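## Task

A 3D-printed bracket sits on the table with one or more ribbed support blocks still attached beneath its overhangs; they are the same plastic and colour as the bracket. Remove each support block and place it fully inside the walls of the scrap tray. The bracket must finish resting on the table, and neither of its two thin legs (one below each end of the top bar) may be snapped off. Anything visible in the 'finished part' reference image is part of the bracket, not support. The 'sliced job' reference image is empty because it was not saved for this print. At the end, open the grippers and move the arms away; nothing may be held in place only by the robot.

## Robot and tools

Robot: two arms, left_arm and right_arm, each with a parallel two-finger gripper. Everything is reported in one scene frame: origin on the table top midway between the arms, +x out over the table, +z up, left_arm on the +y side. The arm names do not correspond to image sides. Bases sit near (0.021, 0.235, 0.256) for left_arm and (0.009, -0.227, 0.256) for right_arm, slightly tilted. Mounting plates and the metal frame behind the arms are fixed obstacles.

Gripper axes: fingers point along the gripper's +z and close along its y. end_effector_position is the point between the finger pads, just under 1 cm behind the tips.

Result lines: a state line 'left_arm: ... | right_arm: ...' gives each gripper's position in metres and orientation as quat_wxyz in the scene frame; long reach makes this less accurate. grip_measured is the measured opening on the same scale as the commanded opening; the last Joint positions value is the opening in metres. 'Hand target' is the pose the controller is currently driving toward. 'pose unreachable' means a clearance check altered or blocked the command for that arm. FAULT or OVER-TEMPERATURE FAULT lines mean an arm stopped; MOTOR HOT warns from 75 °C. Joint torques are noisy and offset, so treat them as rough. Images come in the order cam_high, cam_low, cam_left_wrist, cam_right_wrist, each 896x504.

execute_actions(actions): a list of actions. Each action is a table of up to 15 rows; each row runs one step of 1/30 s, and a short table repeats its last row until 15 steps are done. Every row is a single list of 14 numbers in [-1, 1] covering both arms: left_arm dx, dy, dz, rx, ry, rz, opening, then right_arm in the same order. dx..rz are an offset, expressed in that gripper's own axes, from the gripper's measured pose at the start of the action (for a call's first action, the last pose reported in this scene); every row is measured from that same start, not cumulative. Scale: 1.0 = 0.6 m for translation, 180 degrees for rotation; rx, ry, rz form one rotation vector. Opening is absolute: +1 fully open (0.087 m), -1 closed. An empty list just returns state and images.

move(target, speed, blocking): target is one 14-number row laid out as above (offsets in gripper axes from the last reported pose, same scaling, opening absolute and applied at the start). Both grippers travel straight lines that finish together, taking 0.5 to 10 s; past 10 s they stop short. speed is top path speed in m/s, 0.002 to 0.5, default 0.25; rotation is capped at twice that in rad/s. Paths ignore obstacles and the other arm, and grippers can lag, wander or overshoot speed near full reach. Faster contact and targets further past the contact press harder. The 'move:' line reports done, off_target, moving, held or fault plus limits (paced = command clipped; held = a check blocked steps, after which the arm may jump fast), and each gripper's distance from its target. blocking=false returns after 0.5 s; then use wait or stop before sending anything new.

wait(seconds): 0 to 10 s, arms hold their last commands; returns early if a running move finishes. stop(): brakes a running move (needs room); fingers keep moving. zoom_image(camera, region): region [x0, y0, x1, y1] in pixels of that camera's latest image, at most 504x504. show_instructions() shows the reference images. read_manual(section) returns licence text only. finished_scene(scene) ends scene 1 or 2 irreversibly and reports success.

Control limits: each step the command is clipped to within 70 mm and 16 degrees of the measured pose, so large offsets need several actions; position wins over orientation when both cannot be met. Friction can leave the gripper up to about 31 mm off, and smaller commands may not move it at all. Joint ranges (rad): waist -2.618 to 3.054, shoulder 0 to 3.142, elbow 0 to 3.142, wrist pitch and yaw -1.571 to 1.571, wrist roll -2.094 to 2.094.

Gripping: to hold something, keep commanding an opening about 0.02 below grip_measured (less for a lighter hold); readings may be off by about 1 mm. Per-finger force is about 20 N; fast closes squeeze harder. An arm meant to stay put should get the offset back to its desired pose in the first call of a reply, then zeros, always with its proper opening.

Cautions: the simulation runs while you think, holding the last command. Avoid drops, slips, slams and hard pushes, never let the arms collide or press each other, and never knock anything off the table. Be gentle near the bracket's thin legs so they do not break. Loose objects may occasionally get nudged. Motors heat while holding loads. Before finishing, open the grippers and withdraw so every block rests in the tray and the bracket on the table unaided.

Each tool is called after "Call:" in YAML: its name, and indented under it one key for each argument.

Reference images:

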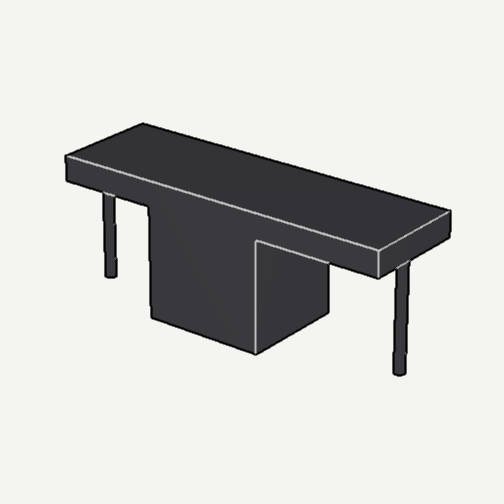

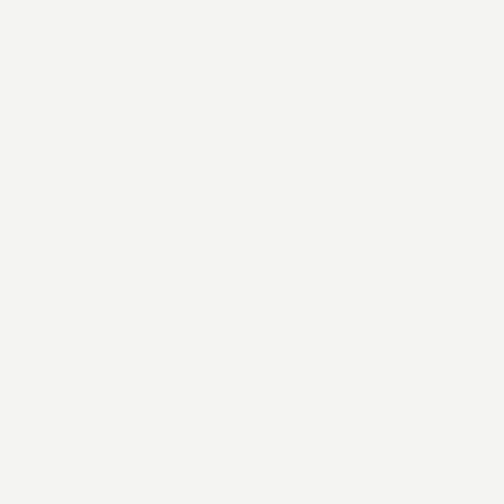

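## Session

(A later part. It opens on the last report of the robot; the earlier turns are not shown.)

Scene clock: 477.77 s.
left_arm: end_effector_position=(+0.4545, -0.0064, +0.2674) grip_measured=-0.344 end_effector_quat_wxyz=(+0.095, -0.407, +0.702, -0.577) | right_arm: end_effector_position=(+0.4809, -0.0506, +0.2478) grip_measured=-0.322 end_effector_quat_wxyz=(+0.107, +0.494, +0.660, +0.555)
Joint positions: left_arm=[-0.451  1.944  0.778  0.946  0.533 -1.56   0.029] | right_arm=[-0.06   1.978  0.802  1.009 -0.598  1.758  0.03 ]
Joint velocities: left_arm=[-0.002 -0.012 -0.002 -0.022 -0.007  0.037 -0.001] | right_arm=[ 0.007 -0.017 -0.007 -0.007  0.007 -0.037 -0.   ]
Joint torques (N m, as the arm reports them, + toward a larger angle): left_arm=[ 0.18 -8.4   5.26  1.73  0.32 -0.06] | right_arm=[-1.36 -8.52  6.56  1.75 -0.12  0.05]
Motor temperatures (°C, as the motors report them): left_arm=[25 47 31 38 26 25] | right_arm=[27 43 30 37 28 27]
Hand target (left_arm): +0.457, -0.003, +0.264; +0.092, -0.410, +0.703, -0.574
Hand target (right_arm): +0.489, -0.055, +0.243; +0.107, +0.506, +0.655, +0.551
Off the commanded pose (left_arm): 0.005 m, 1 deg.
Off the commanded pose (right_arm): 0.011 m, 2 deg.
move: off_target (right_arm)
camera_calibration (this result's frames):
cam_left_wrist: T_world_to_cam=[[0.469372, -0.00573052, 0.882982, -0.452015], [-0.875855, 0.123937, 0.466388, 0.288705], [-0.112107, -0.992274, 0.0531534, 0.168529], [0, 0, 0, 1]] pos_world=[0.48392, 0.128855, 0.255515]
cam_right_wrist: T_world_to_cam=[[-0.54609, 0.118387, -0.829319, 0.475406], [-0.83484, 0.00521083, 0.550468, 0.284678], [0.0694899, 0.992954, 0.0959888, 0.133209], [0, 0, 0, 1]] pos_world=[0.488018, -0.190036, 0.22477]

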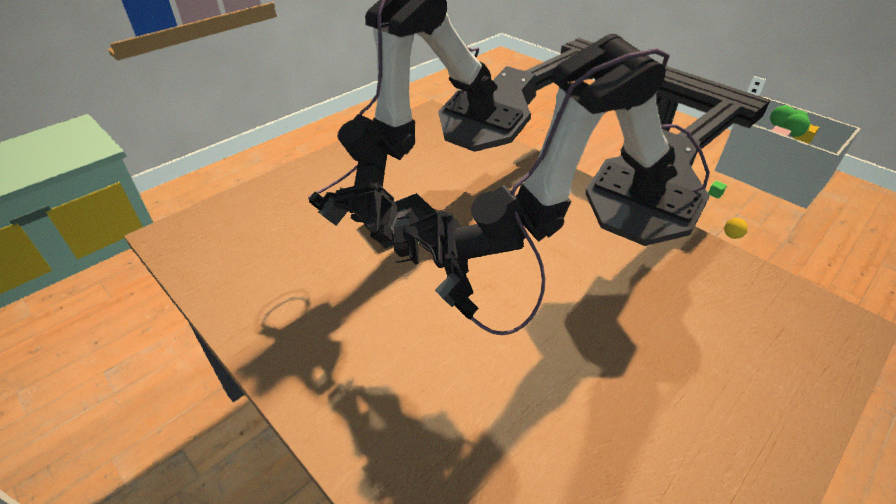

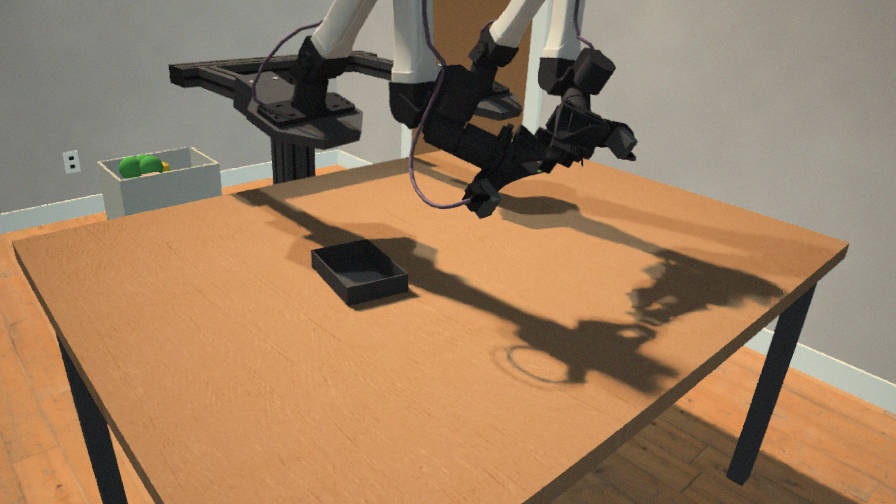

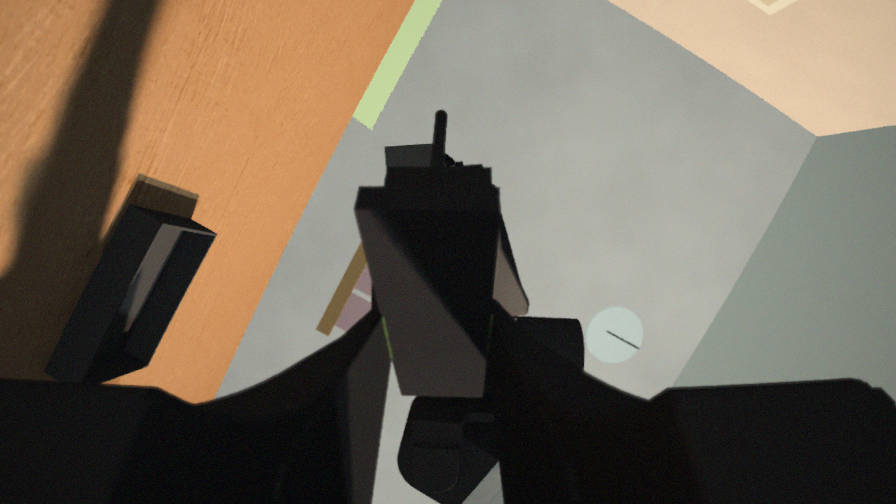

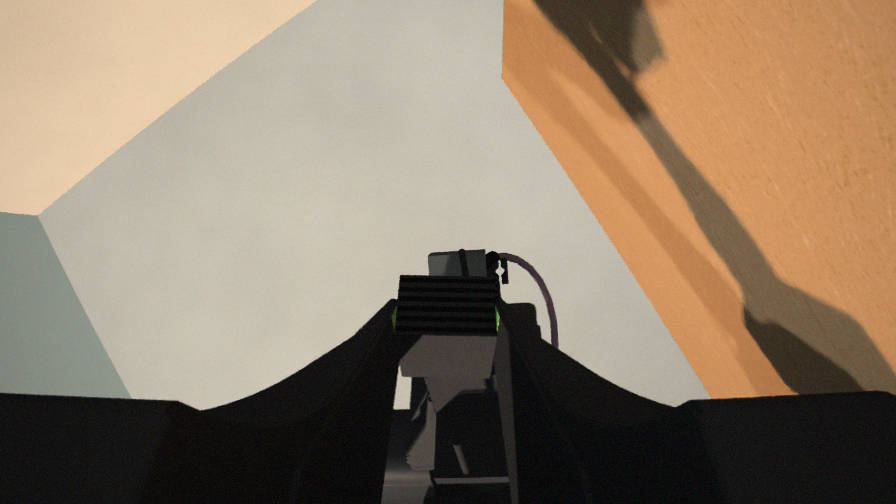

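Call:
move:
  target: [0,0,0,0,0,0,-0.39, -0.05,0,-0.03,0,0,0,-0.39]
  speed: 0.06

Scene clock: 481.50 s.
left_arm: end_effector_position=(+0.4544, -0.0065, +0.2674) grip_measured=-0.344 end_effector_quat_wxyz=(+0.095, -0.407, +0.702, -0.577) | right_arm: end_effector_position=(+0.4837, -0.0826, +0.2491) grip_measured=-0.322 end_effector_quat_wxyz=(+0.110, +0.495, +0.658, +0.557)
Joint positions: left_arm=[-0.451  1.944  0.778  0.946  0.533 -1.56   0.029] | right_arm=[-0.15   1.978  0.802  1.008 -0.681  1.744  0.03 ]
Joint velocities: left_arm=[-0.002  0.017  0.012  0.022 -0.007 -0.007 -0.   ] | right_arm=[-0.017 -0.012 -0.002  0.007 -0.007 -0.007 -0.001]
Joint torques (N m, as the arm reports them, + toward a larger angle): left_arm=[-1.02 -8.95  4.36  1.86  0.23 -0.1 ] | right_arm=[-1.46 -8.3   4.94  1.89 -0.33 -0.08]
Motor temperatures (°C, as the motors report them): left_arm=[25 47 31 38 26 25] | right_arm=[27 43 30 37 28 27]
Hand target (left_arm): +0.455, -0.006, +0.267; +0.095, -0.407, +0.702, -0.577
Hand target (right_arm): +0.483, -0.085, +0.242; +0.107, +0.494, +0.660, +0.555
Off the commanded pose (left_arm): 0.000 m, 0 deg.
Off the commanded pose (right_arm): 0.008 m, 1 deg.
move: done
camera_calibration (this result's frames):
cam_left_wrist: T_world_to_cam=[[0.469365, -0.00573108, 0.882986, -0.452014], [-0.875773, 0.124694, 0.46634, 0.288575], [-0.112776, -0.992179, 0.0535079, 0.168656], [0, 0, 0, 1]] pos_world=[0.483906, 0.128763, 0.255523]
cam_right_wrist: T_world_to_cam=[[-0.539263, 0.123621, -0.833015, 0.479851], [-0.838738, 0.00994514, 0.544444, 0.290195], [0.0755889, 0.99228, 0.0983222, 0.161018], [0, 0, 0, 1]] pos_world=[0.489992, -0.22198, 0.225897]

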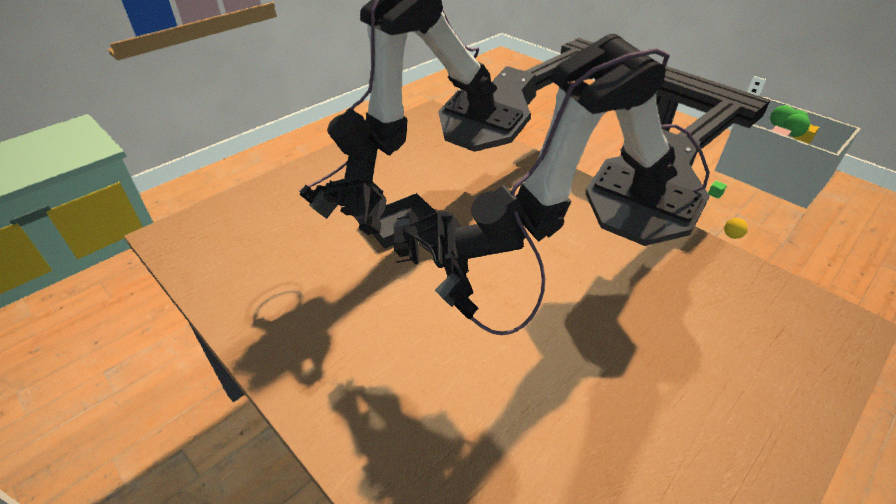

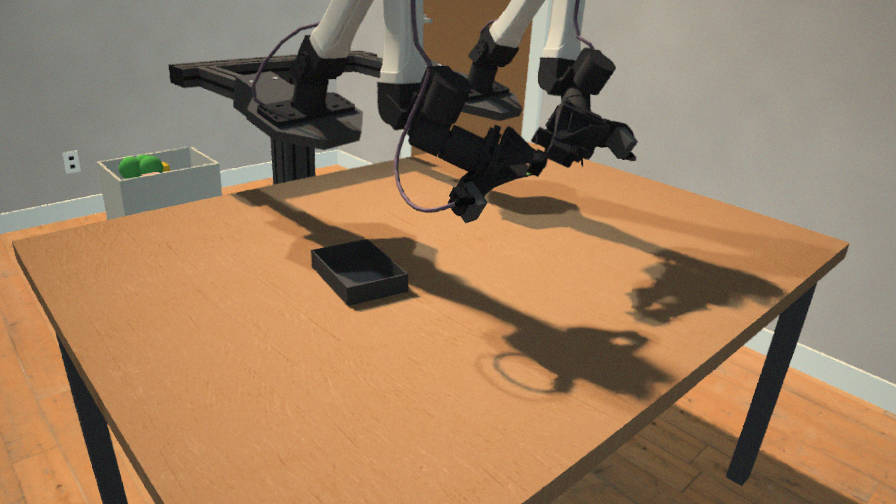

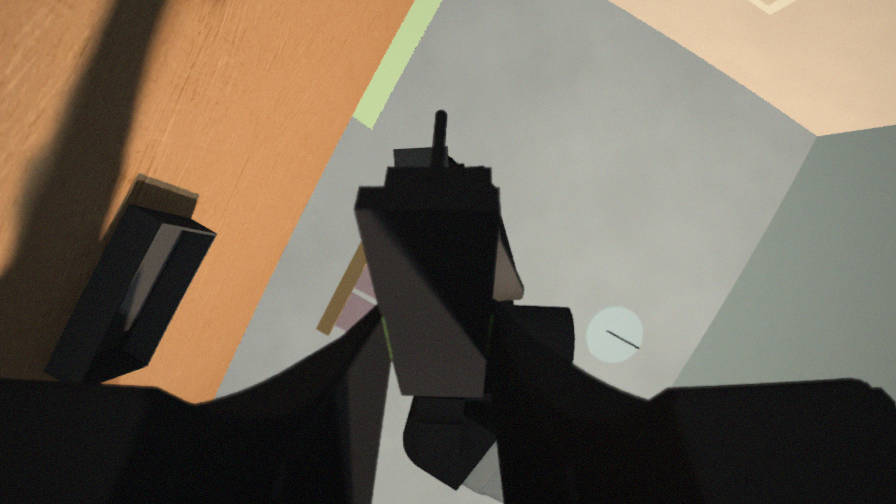

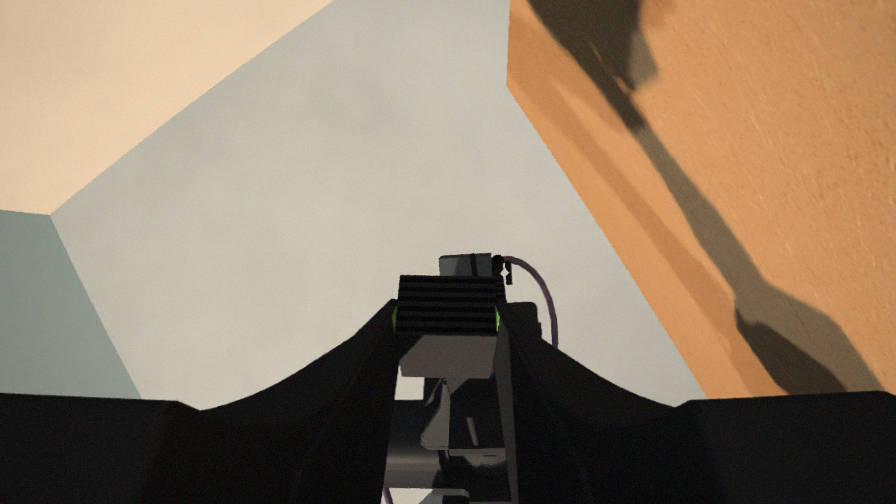

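Call:
move:
  target: [0,0,0,0,0,0.5,-0.39, -0.142,-0.277,-0.400,0.2986,-0.2473,0.1346,-0.39]
  speed: 0.2

Scene clock: 501.03 s.
left_arm: end_effector_position=(+0.4542, -0.0043, +0.2631) grip_measured=-0.343 end_effector_quat_wxyz=(+0.475, +0.203, +0.784, -0.344) | right_arm: end_effector_position=(+0.2658, -0.2758, +0.1575) grip_measured=-0.323 end_effector_quat_wxyz=(+0.004, +0.777, +0.629, +0.003)
Joint positions: left_arm=[-0.552  1.784  0.778  0.801  0.435 -0.027  0.029] | right_arm=[-0.555  1.59   0.632 -0.351 -0.135  1.394  0.03 ]
Joint velocities: left_arm=[-0.002 -0.002  0.007  0.081  0.051  0.037  0.   ] | right_arm=[ 0.007 -0.012 -0.012 -0.066  0.095  0.022  0.001]
Joint torques (N m, as the arm reports them, + toward a larger angle): left_arm=[-2.29 -9.61  6.11  1.63  0.13 -0.08] | right_arm=[-2.36 -5.24  6.74  0.16  0.06 -0.05]
Motor temperatures (°C, as the motors report them): left_arm=[25 48 31 39 26 25] | right_arm=[26 42 30 37 27 27]
Hand target (left_arm): +0.454, -0.007, +0.268; +0.475, +0.208, +0.784, -0.342
Hand target (right_arm): +0.272, -0.283, +0.158; +0.009, +0.777, +0.629, +0.000
Off the commanded pose (left_arm): 0.005 m, 1 deg.
Off the commanded pose (right_arm): 0.006 m, 1 deg.
move: done
camera_calibration (this result's frames):
cam_left_wrist: T_world_to_cam=[[-0.638259, -0.686569, 0.348208, 0.192796], [-0.769206, 0.550686, -0.324142, 0.451509], [0.0307925, -0.47473, -0.879593, 0.353514], [0, 0, 0, 1]] pos_world=[0.459472, 0.0515517, 0.390168]
cam_right_wrist: T_world_to_cam=[[-0.973797, 0.227324, -0.00664996, 0.323809], [0.139794, 0.621395, 0.770926, 0.032168], [0.179382, 0.749795, -0.636891, 0.399549], [0, 0, 0, 1]] pos_world=[0.239155, -0.393178, 0.231823]

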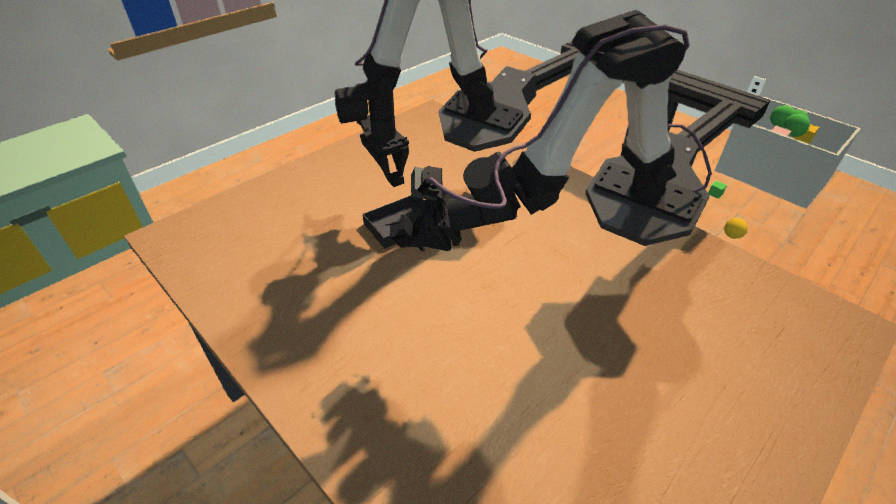

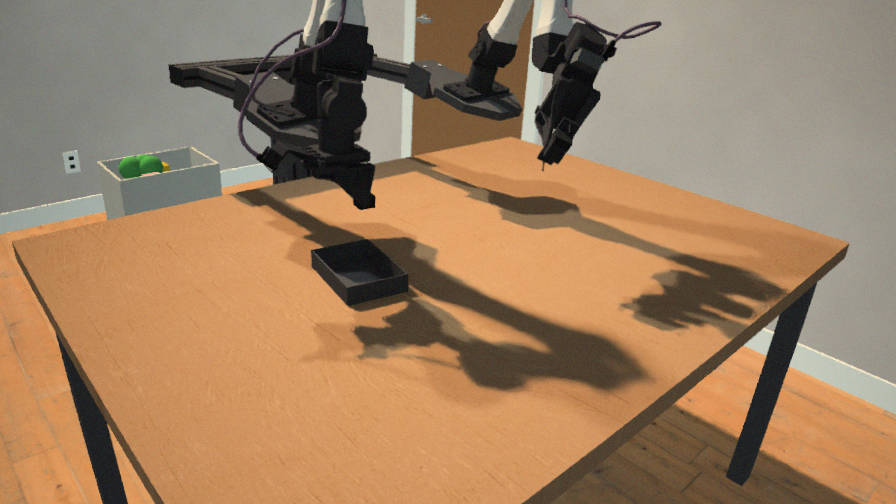

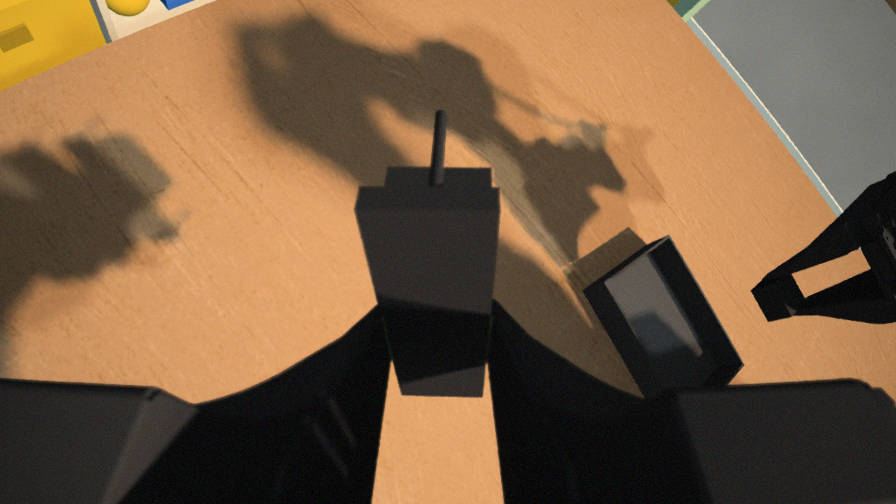

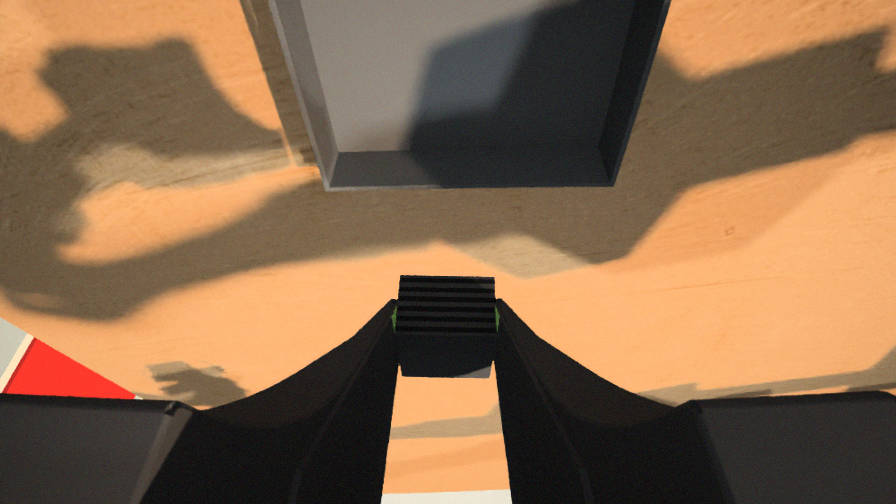

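Call:
move:
  target: [0,0,0,0,0,0.5,-0.39, 0,-0.025,0.205,0,0,0,-0.39]
  speed: 0.2

Scene clock: 516.80 s.
left_arm: end_effector_position=(+0.4646, -0.0025, +0.2778) grip_measured=-0.343 end_effector_quat_wxyz=(+0.591, +0.688, +0.410, +0.097) | right_arm: end_effector_position=(+0.2532, -0.2752, +0.0380) grip_measured=-0.323 end_effector_quat_wxyz=(+0.004, +0.778, +0.628, +0.005)
Joint positions: left_arm=[-0.667  1.818  0.658  0.999  0.322  1.504  0.029] | right_arm=[-0.51   2.143  0.611  0.232 -0.126  1.44   0.03 ]
Joint velocities: left_arm=[ 0.007 -0.017  0.002 -0.007  0.051 -0.022 -0.   ] | right_arm=[-0.007 -0.002 -0.022 -0.022 -0.007 -0.051 -0.   ]
Joint torques (N m, as the arm reports them, + toward a larger angle): left_arm=[-2.41 -6.12  2.44  1.98  0.14 -0.18] | right_arm=[-0.52 -6.49  0.7   0.38  0.08  0.12]
Motor temperatures (°C, as the motors report them): left_arm=[25 48 31 39 26 25] | right_arm=[26 39 30 35 27 27]
Hand target (left_arm): +0.454, -0.004, +0.263; +0.579, +0.698, +0.411, +0.092
Hand target (right_arm): +0.253, -0.273, +0.034; +0.004, +0.777, +0.629, +0.003
Off the commanded pose (left_arm): 0.018 m, 2 deg.
Off the commanded pose (right_arm): 0.004 m, 0 deg.
move: off_target (left_arm)
camera_calibration (this result's frames):
cam_left_wrist: T_world_to_cam=[[-0.447618, -0.0438067, -0.893151, 0.453397], [-0.0645654, 0.997776, -0.0165802, 0.0515648], [0.891891, 0.0502451, -0.449451, -0.15127], [0, 0, 0, 1]] pos_world=[0.341194, -0.0239877, 0.337819]
cam_right_wrist: T_world_to_cam=[[-0.97332, 0.229245, -0.00972058, 0.311172], [0.138247, 0.619723, 0.772549, 0.125476], [0.183127, 0.750593, -0.634881, 0.324449], [0, 0, 0, 1]] pos_world=[0.226108, -0.392624, 0.112075]

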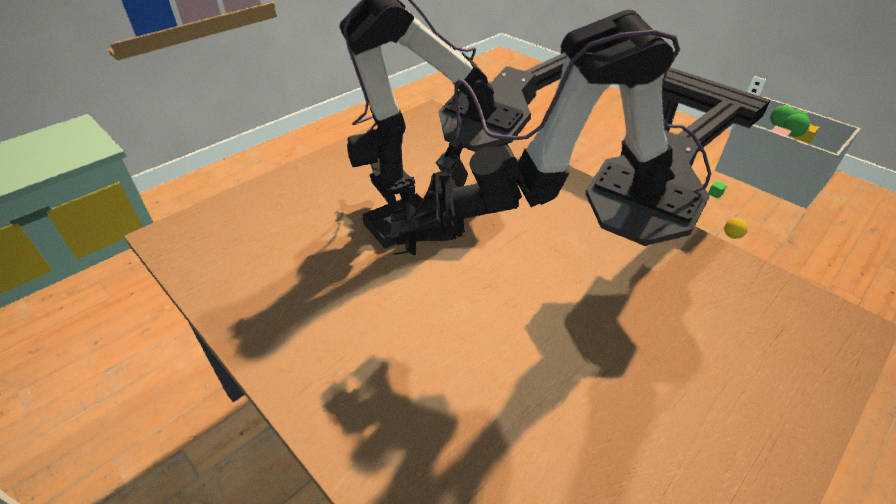

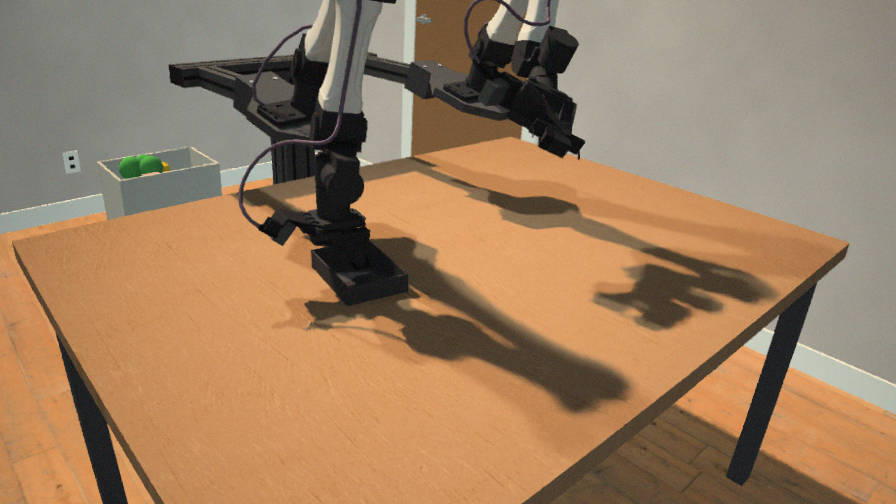

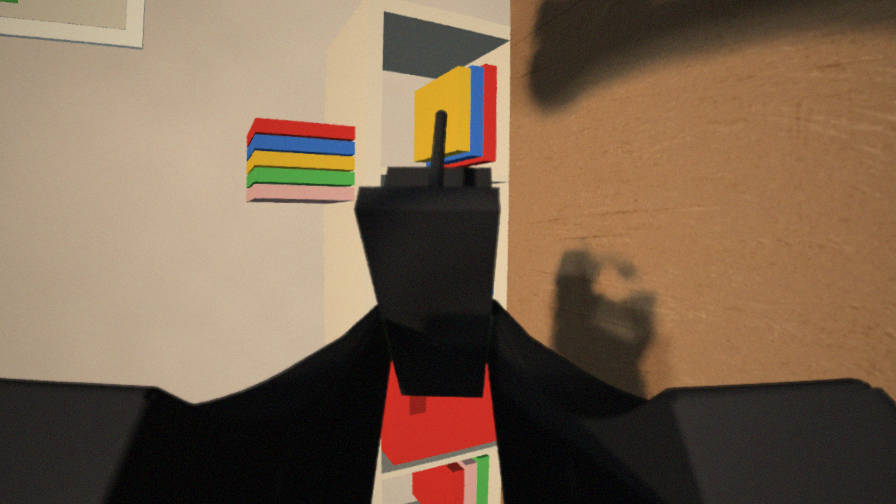

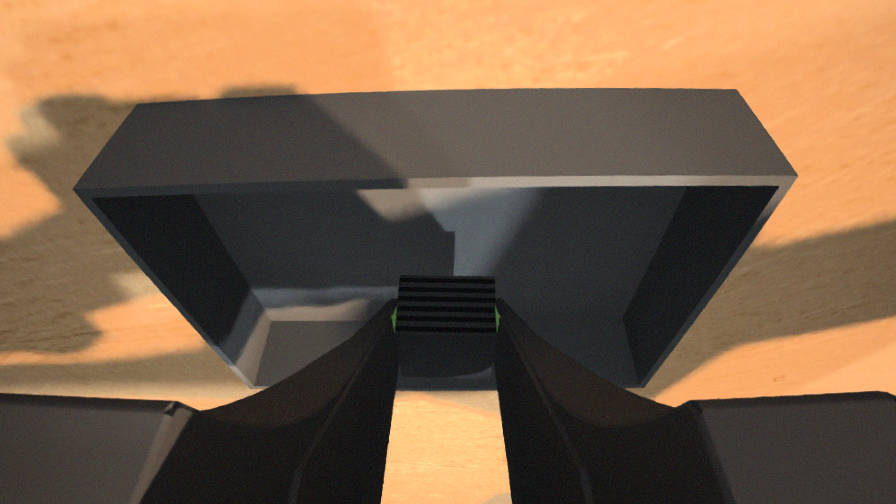

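Call:
move:
  target: [0,0,0,0,0,0,-0.39, 0,0,0.035,0,0,0,-0.39]
  speed: 0.04

Call:
zoom_image:
  camera: "cam_right_wrist"
  region: [250, 150, 650, 450]

Scene clock: 537.30 s.
left_arm: end_effector_position=(+0.4648, -0.0024, +0.2781) grip_measured=-0.343 end_effector_quat_wxyz=(+0.591, +0.688, +0.409, +0.098) | right_arm: end_effector_position=(+0.2390, -0.2722, +0.0217) grip_measured=-0.323 end_effector_quat_wxyz=(-0.009, +0.779, +0.627, -0.003)
Joint positions: left_arm=[-0.667  1.818  0.658  1.     0.322  1.506  0.029] | right_arm=[-0.51   2.227  0.611  0.285 -0.126  1.441  0.03 ]
Joint velocities: left_arm=[ 0.007  0.012 -0.012 -0.051  0.022 -0.007 -0.001] | right_arm=[ 0.002 -0.022 -0.012  0.066  0.066  0.007 -0.   ]
Joint torques (N m, as the arm reports them, + toward a larger angle): left_arm=[-1.39 -7.97  4.63  1.87  0.27 -0.25] | right_arm=[-0.64 -6.44  2.61  0.33  0.03  0.14]
Motor temperatures (°C, as the motors report them): left_arm=[25 45 30 40 26 25] | right_arm=[26 38 29 34 26 27]
Hand target (left_arm): +0.465, -0.002, +0.278; +0.591, +0.688, +0.410, +0.097
Hand target (right_arm): +0.253, -0.275, +0.018; +0.004, +0.778, +0.628, +0.005
Off the commanded pose (left_arm): 0.000 m, 0 deg.
Off the commanded pose (right_arm): 0.016 m, 2 deg.
move: off_target (right_arm)
camera_calibration (this result's frames):
cam_left_wrist: T_world_to_cam=[[-0.445467, -0.0430772, -0.894261, 0.453082], [-0.0645497, 0.997788, -0.0159094, 0.0513334], [0.892968, 0.0506372, -0.447262, -0.152407], [0, 0, 0, 1]] pos_world=[0.341242, -0.0239848, 0.337824]
cam_right_wrist: T_world_to_cam=[[-0.972112, 0.233594, 0.0207622, 0.296713], [0.163371, 0.61103, 0.774566, 0.129758], [0.168248, 0.756357, -0.632153, 0.319545], [0, 0, 0, 1]] pos_world=[0.213477, -0.390286, 0.0953348]

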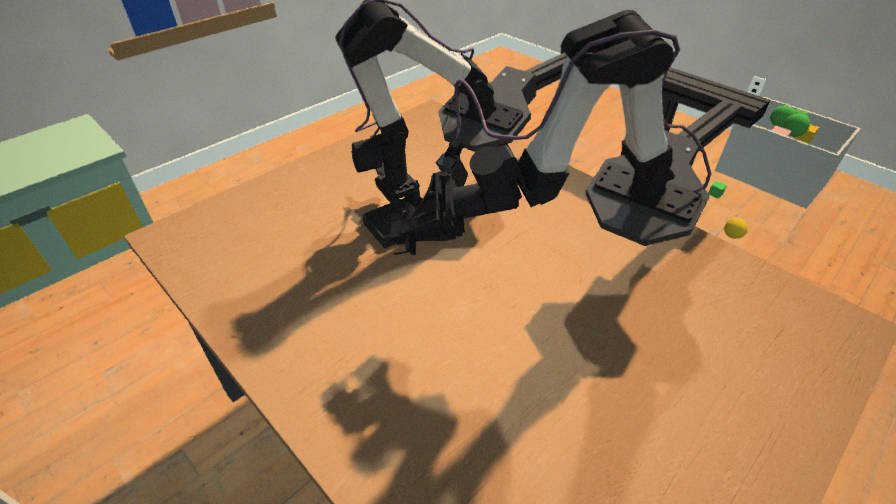

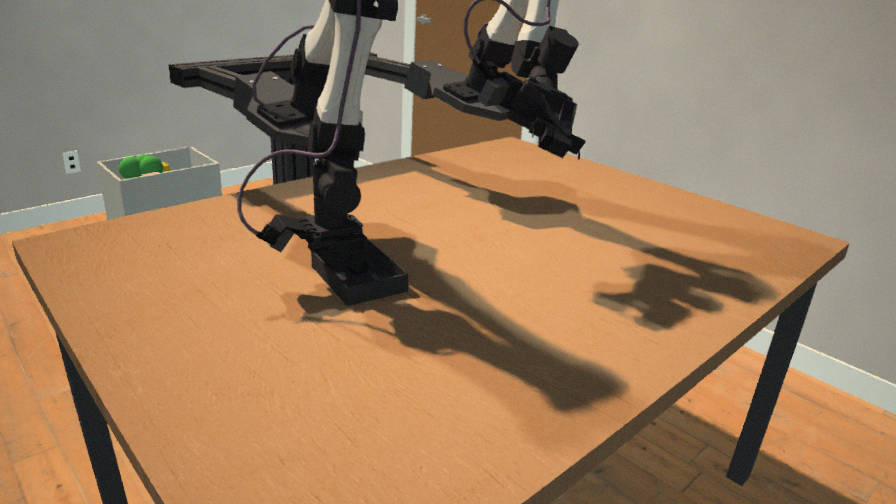

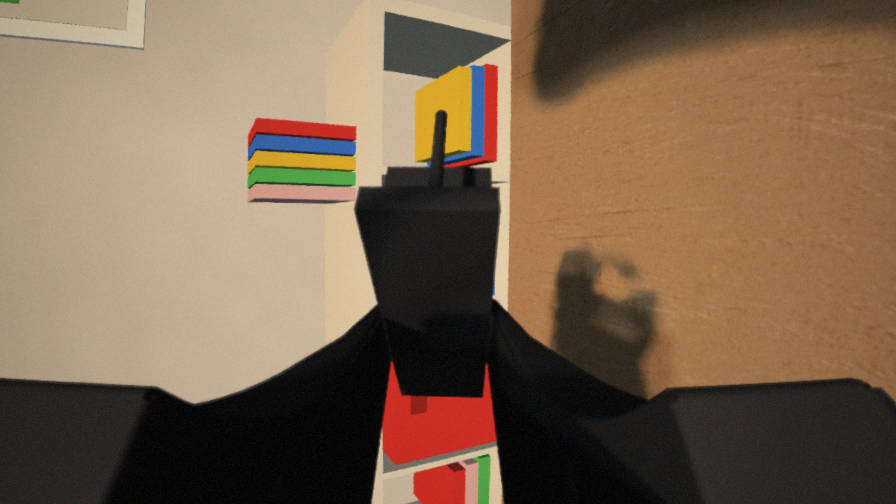

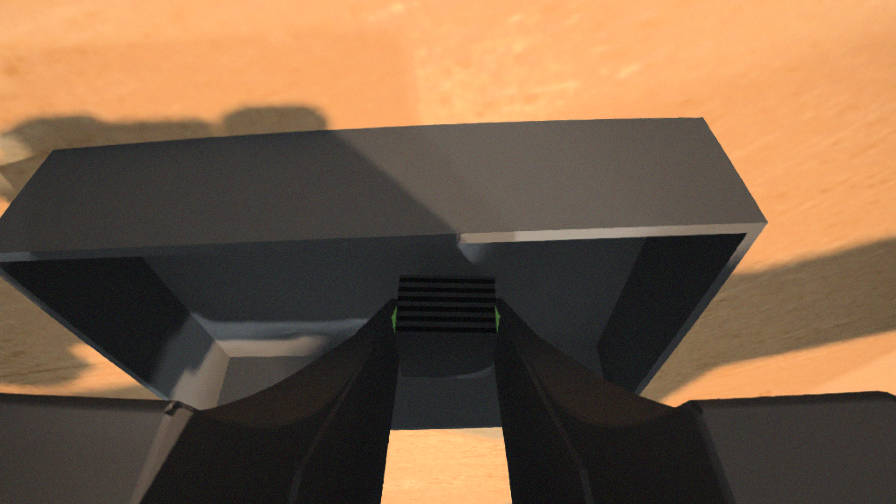

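Region (250, 150, 650, 450) of cam_right_wrist's 896x504 image, scaled by 1.260, with more detail than that image has; it fills the top 378 rows of this view, and the rest is white.

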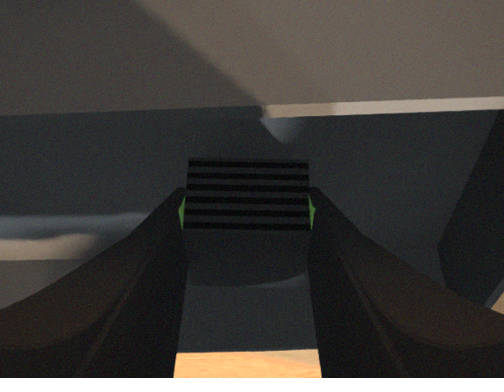

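Call:
execute_actions:
  actions:
    - [[0,0,0,0,0,0,-0.39, 0,0,0,0,0,0,-0.35],[0,0,0,0,0,0,-0.39, 0,0,0,0,0,0,-0.33],[0,0,0,0,0,0,-0.39, 0,0,0,0,0,0,-0.32],[0,0,0,0,0,0,-0.39, 0,0,0,0,0,0,-0.31],[0,0,0,0,0,0,-0.39, 0,0,0,0,0,0,-0.30],[0,0,0,0,0,0,-0.39, 0,0,0,0,0,0,-0.29],[0,0,0,0,0,0,-0.39, 0,0,0,0,0,0,-0.27],[0,0,0,0,0,0,-0.39, 0,0,0,0,0,0,-0.25],[0,0,0,0,0,0,-0.39, 0,0,0,0,0,0,-0.22],[0,0,0,0,0,0,-0.39, 0,0,0,0,0,0,-0.19],[0,0,0,0,0,0,-0.39, 0,0,0,0,0,0,-0.16],[0,0,0,0,0,0,-0.39, 0,0,0,0,0,0,-0.13],[0,0,0,0,0,0,-0.39, 0,0,0,0,0,0,-0.10],[0,0,0,0,0,0,-0.39, 0,0,0,0,0,0,-0.07],[0,0,0,0,0,0,-0.39, 0,0,0,0,0,0,-0.05]]

Scene clock: 543.03 s.
left_arm: end_effector_position=(+0.4648, -0.0024, +0.2781) grip_measured=-0.343 end_effector_quat_wxyz=(+0.591, +0.688, +0.409, +0.098) | right_arm: end_effector_position=(+0.2399, -0.2725, +0.0217) grip_measured=-0.060 end_effector_quat_wxyz=(-0.007, +0.779, +0.627, -0.002)
Joint positions: left_arm=[-0.667  1.818  0.658  1.     0.322  1.506  0.029] | right_arm=[-0.51   2.227  0.611  0.289 -0.126  1.441  0.041]
Joint velocities: left_arm=[-0.012  0.007  0.012  0.007  0.022 -0.037 -0.001] | right_arm=[ 0.002  0.007 -0.017 -0.037  0.007  0.022  0.016]
Joint torques (N m, as the arm reports them, + toward a larger angle): left_arm=[-1.32 -7.82  4.68  1.9   0.23 -0.22] | right_arm=[-1.7  -7.7  -0.43  0.18  0.01  0.04]
Motor temperatures (°C, as the motors report them): left_arm=[25 45 31 40 26 25] | right_arm=[26 38 29 34 26 27]
Hand target (left_arm): +0.465, -0.002, +0.278; +0.591, +0.688, +0.409, +0.098
Hand target (right_arm): +0.239, -0.272, +0.022; -0.009, +0.779, +0.627, -0.003
Off the commanded pose (left_arm): 0.000 m, 0 deg.
Off the commanded pose (right_arm): 0.001 m, 0 deg.
camera_calibration (this result's frames):
cam_left_wrist: T_world_to_cam=[[-0.445467, -0.0430772, -0.894261, 0.453082], [-0.0645497, 0.997788, -0.0159094, 0.0513334], [0.892968, 0.0506372, -0.447262, -0.152407], [0, 0, 0, 1]] pos_world=[0.341242, -0.0239848, 0.337824]
cam_right_wrist: T_world_to_cam=[[-0.972216, 0.233494, 0.0166248, 0.297829], [0.160258, 0.612144, 0.774336, 0.130899], [0.170626, 0.755486, -0.632556, 0.318824], [0, 0, 0, 1]] pos_world=[0.214177, -0.390538, 0.0953624]

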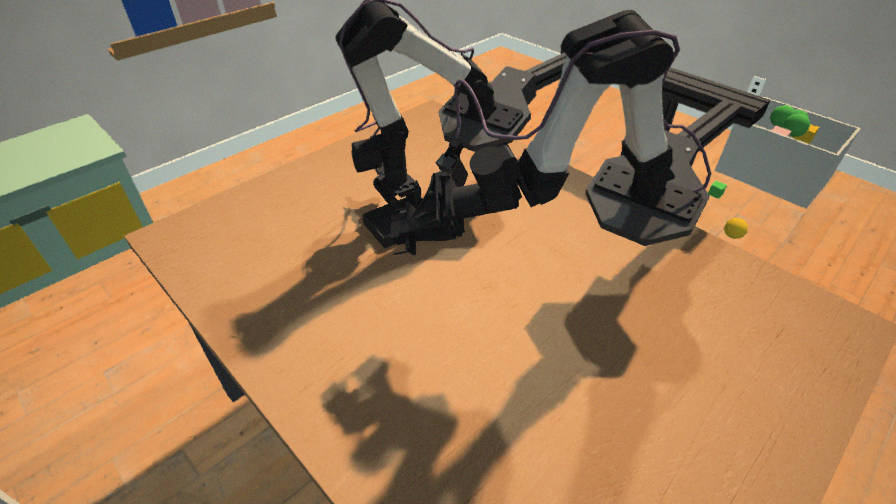

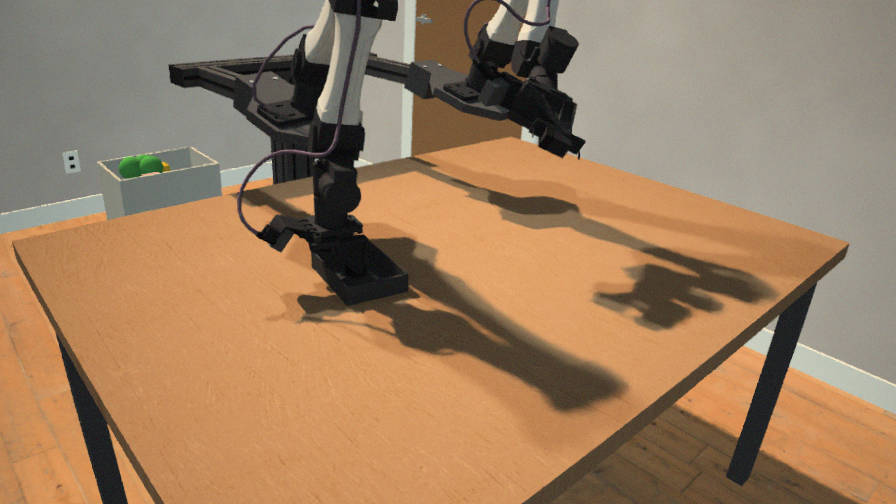

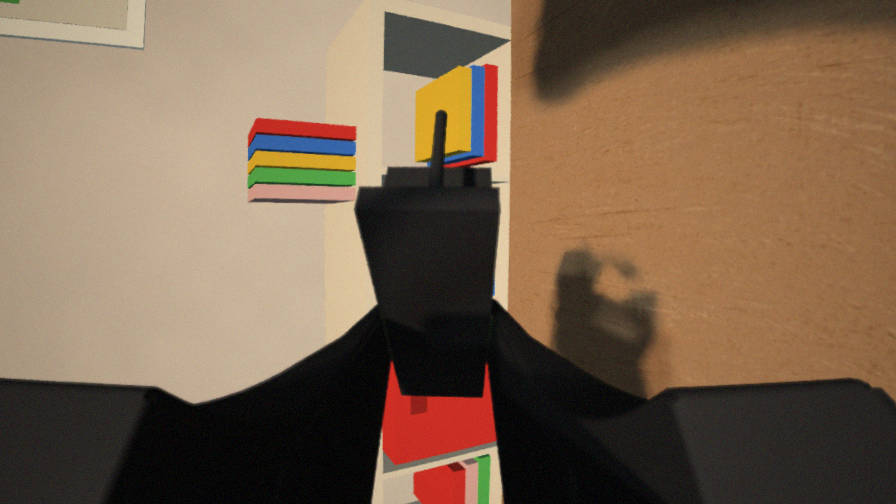

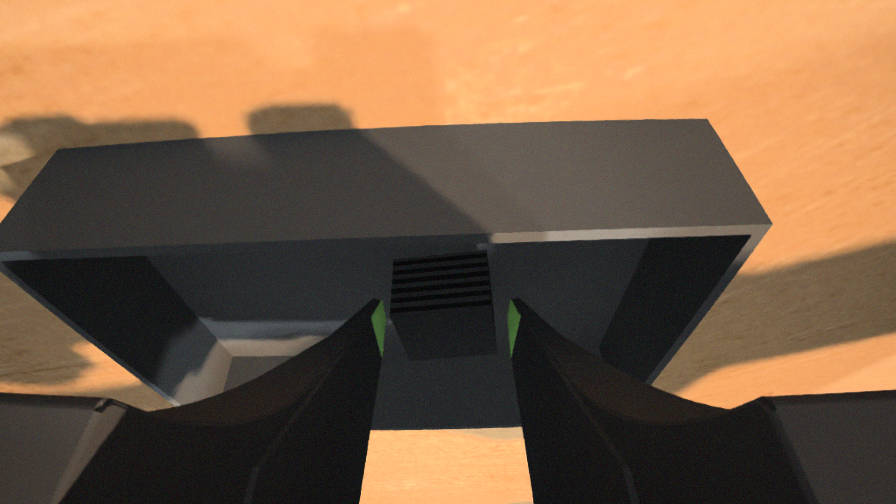

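Call:
move:
  target: [0,0,0,0,0,0,-0.39, 0,0,-0.12,0,0,0,-0.05]
  speed: 0.1

Scene clock: 567.00 s.
left_arm: end_effector_position=(+0.4648, -0.0024, +0.2781) grip_measured=-0.343 end_effector_quat_wxyz=(+0.591, +0.688, +0.409, +0.098) | right_arm: end_effector_position=(+0.2530, -0.2767, +0.0919) grip_measured=-0.050 end_effector_quat_wxyz=(+0.006, +0.778, +0.629, +0.002)
Joint positions: left_arm=[-0.667  1.818  0.658  1.     0.322  1.506  0.029] | right_arm=[-0.539  1.868  0.562  0.002 -0.126  1.412  0.042]
Joint velocities: left_arm=[ 0.002  0.002 -0.022  0.007 -0.066 -0.007 -0.001] | right_arm=[ 0.017 -0.002  0.002  0.007  0.037 -0.022 -0.001]
Joint torques (N m, as the arm reports them, + toward a larger angle): left_arm=[-1.32 -7.93  4.62  1.87  0.25 -0.24] | right_arm=[-2.58 -7.98 -0.42  0.2  -0.12 -0.09]
Motor temperatures (°C, as the motors report them): left_arm=[25 45 31 41 26 25] | right_arm=[26 38 28 33 26 27]
Hand target (left_arm): +0.465, -0.002, +0.278; +0.591, +0.688, +0.409, +0.098
Hand target (right_arm): +0.241, -0.273, +0.093; -0.007, +0.779, +0.627, -0.001
Off the commanded pose (left_arm): 0.000 m, 0 deg.
Off the commanded pose (right_arm): 0.013 m, 2 deg.
move: off_target (right_arm)
camera_calibration (this result's frames):
cam_left_wrist: T_world_to_cam=[[-0.445467, -0.0430772, -0.894261, 0.453082], [-0.0645497, 0.997788, -0.0159094, 0.0513334], [0.892968, 0.0506372, -0.447262, -0.152407], [0, 0, 0, 1]] pos_world=[0.341242, -0.0239848, 0.337824]
cam_right_wrist: T_world_to_cam=[[-0.97342, 0.228858, -0.00884234, 0.311651], [0.140029, 0.625263, 0.767749, 0.0863863], [0.181234, 0.746103, -0.64069, 0.359644], [0, 0, 0, 1]] pos_world=[0.226091, -0.39367, 0.166853]

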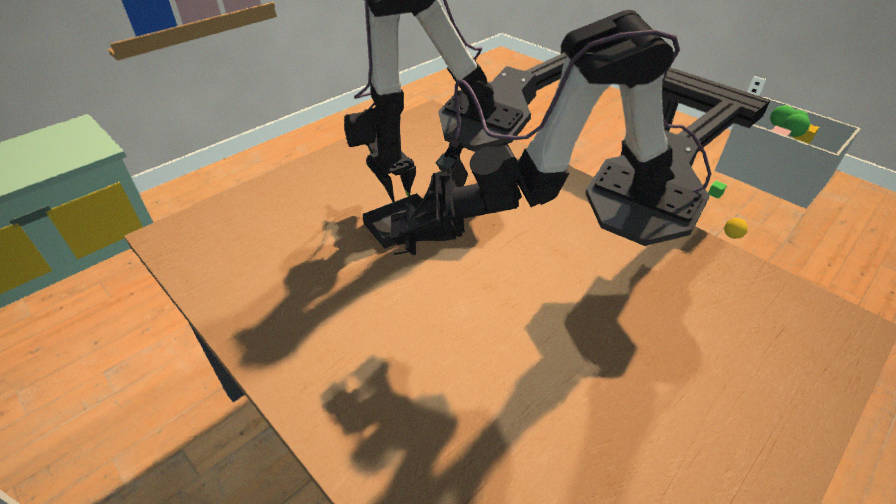

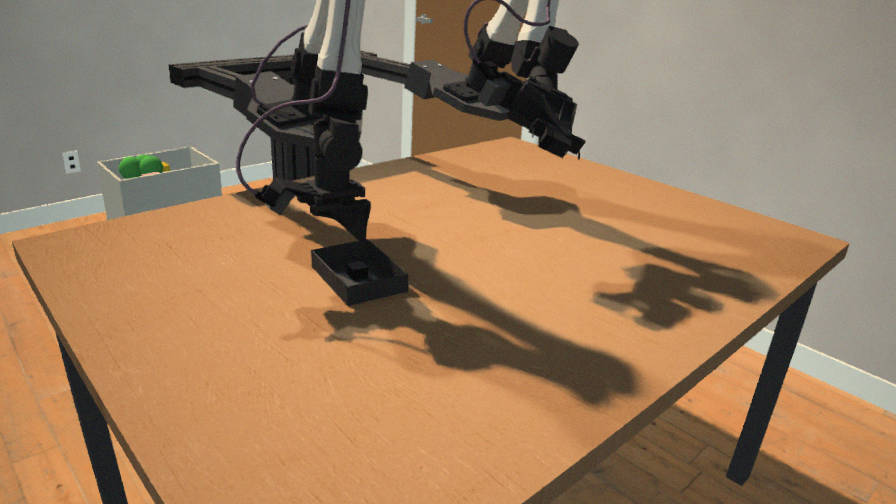

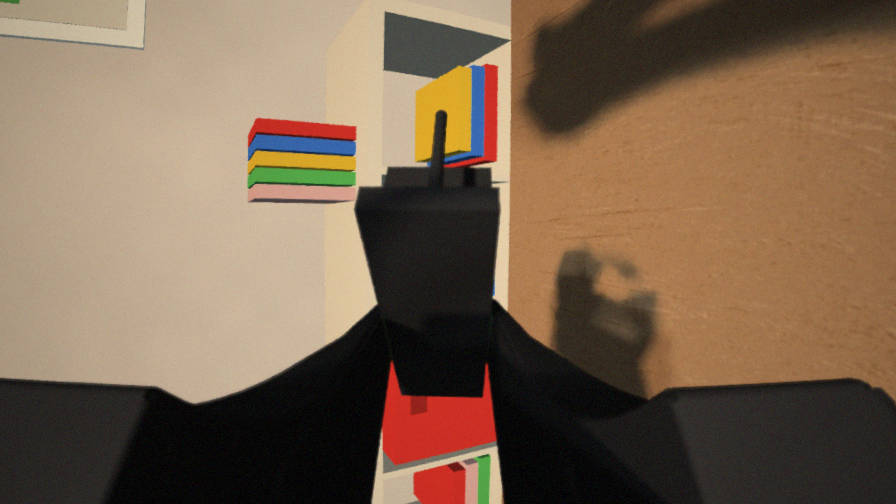

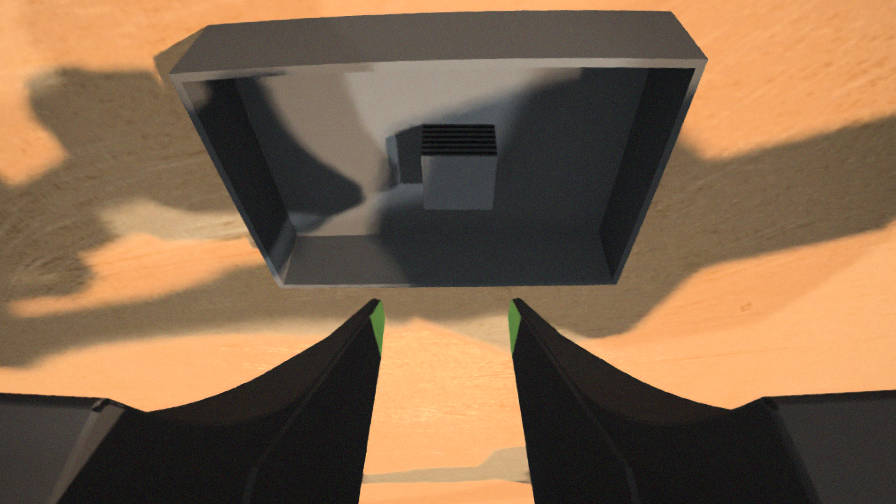

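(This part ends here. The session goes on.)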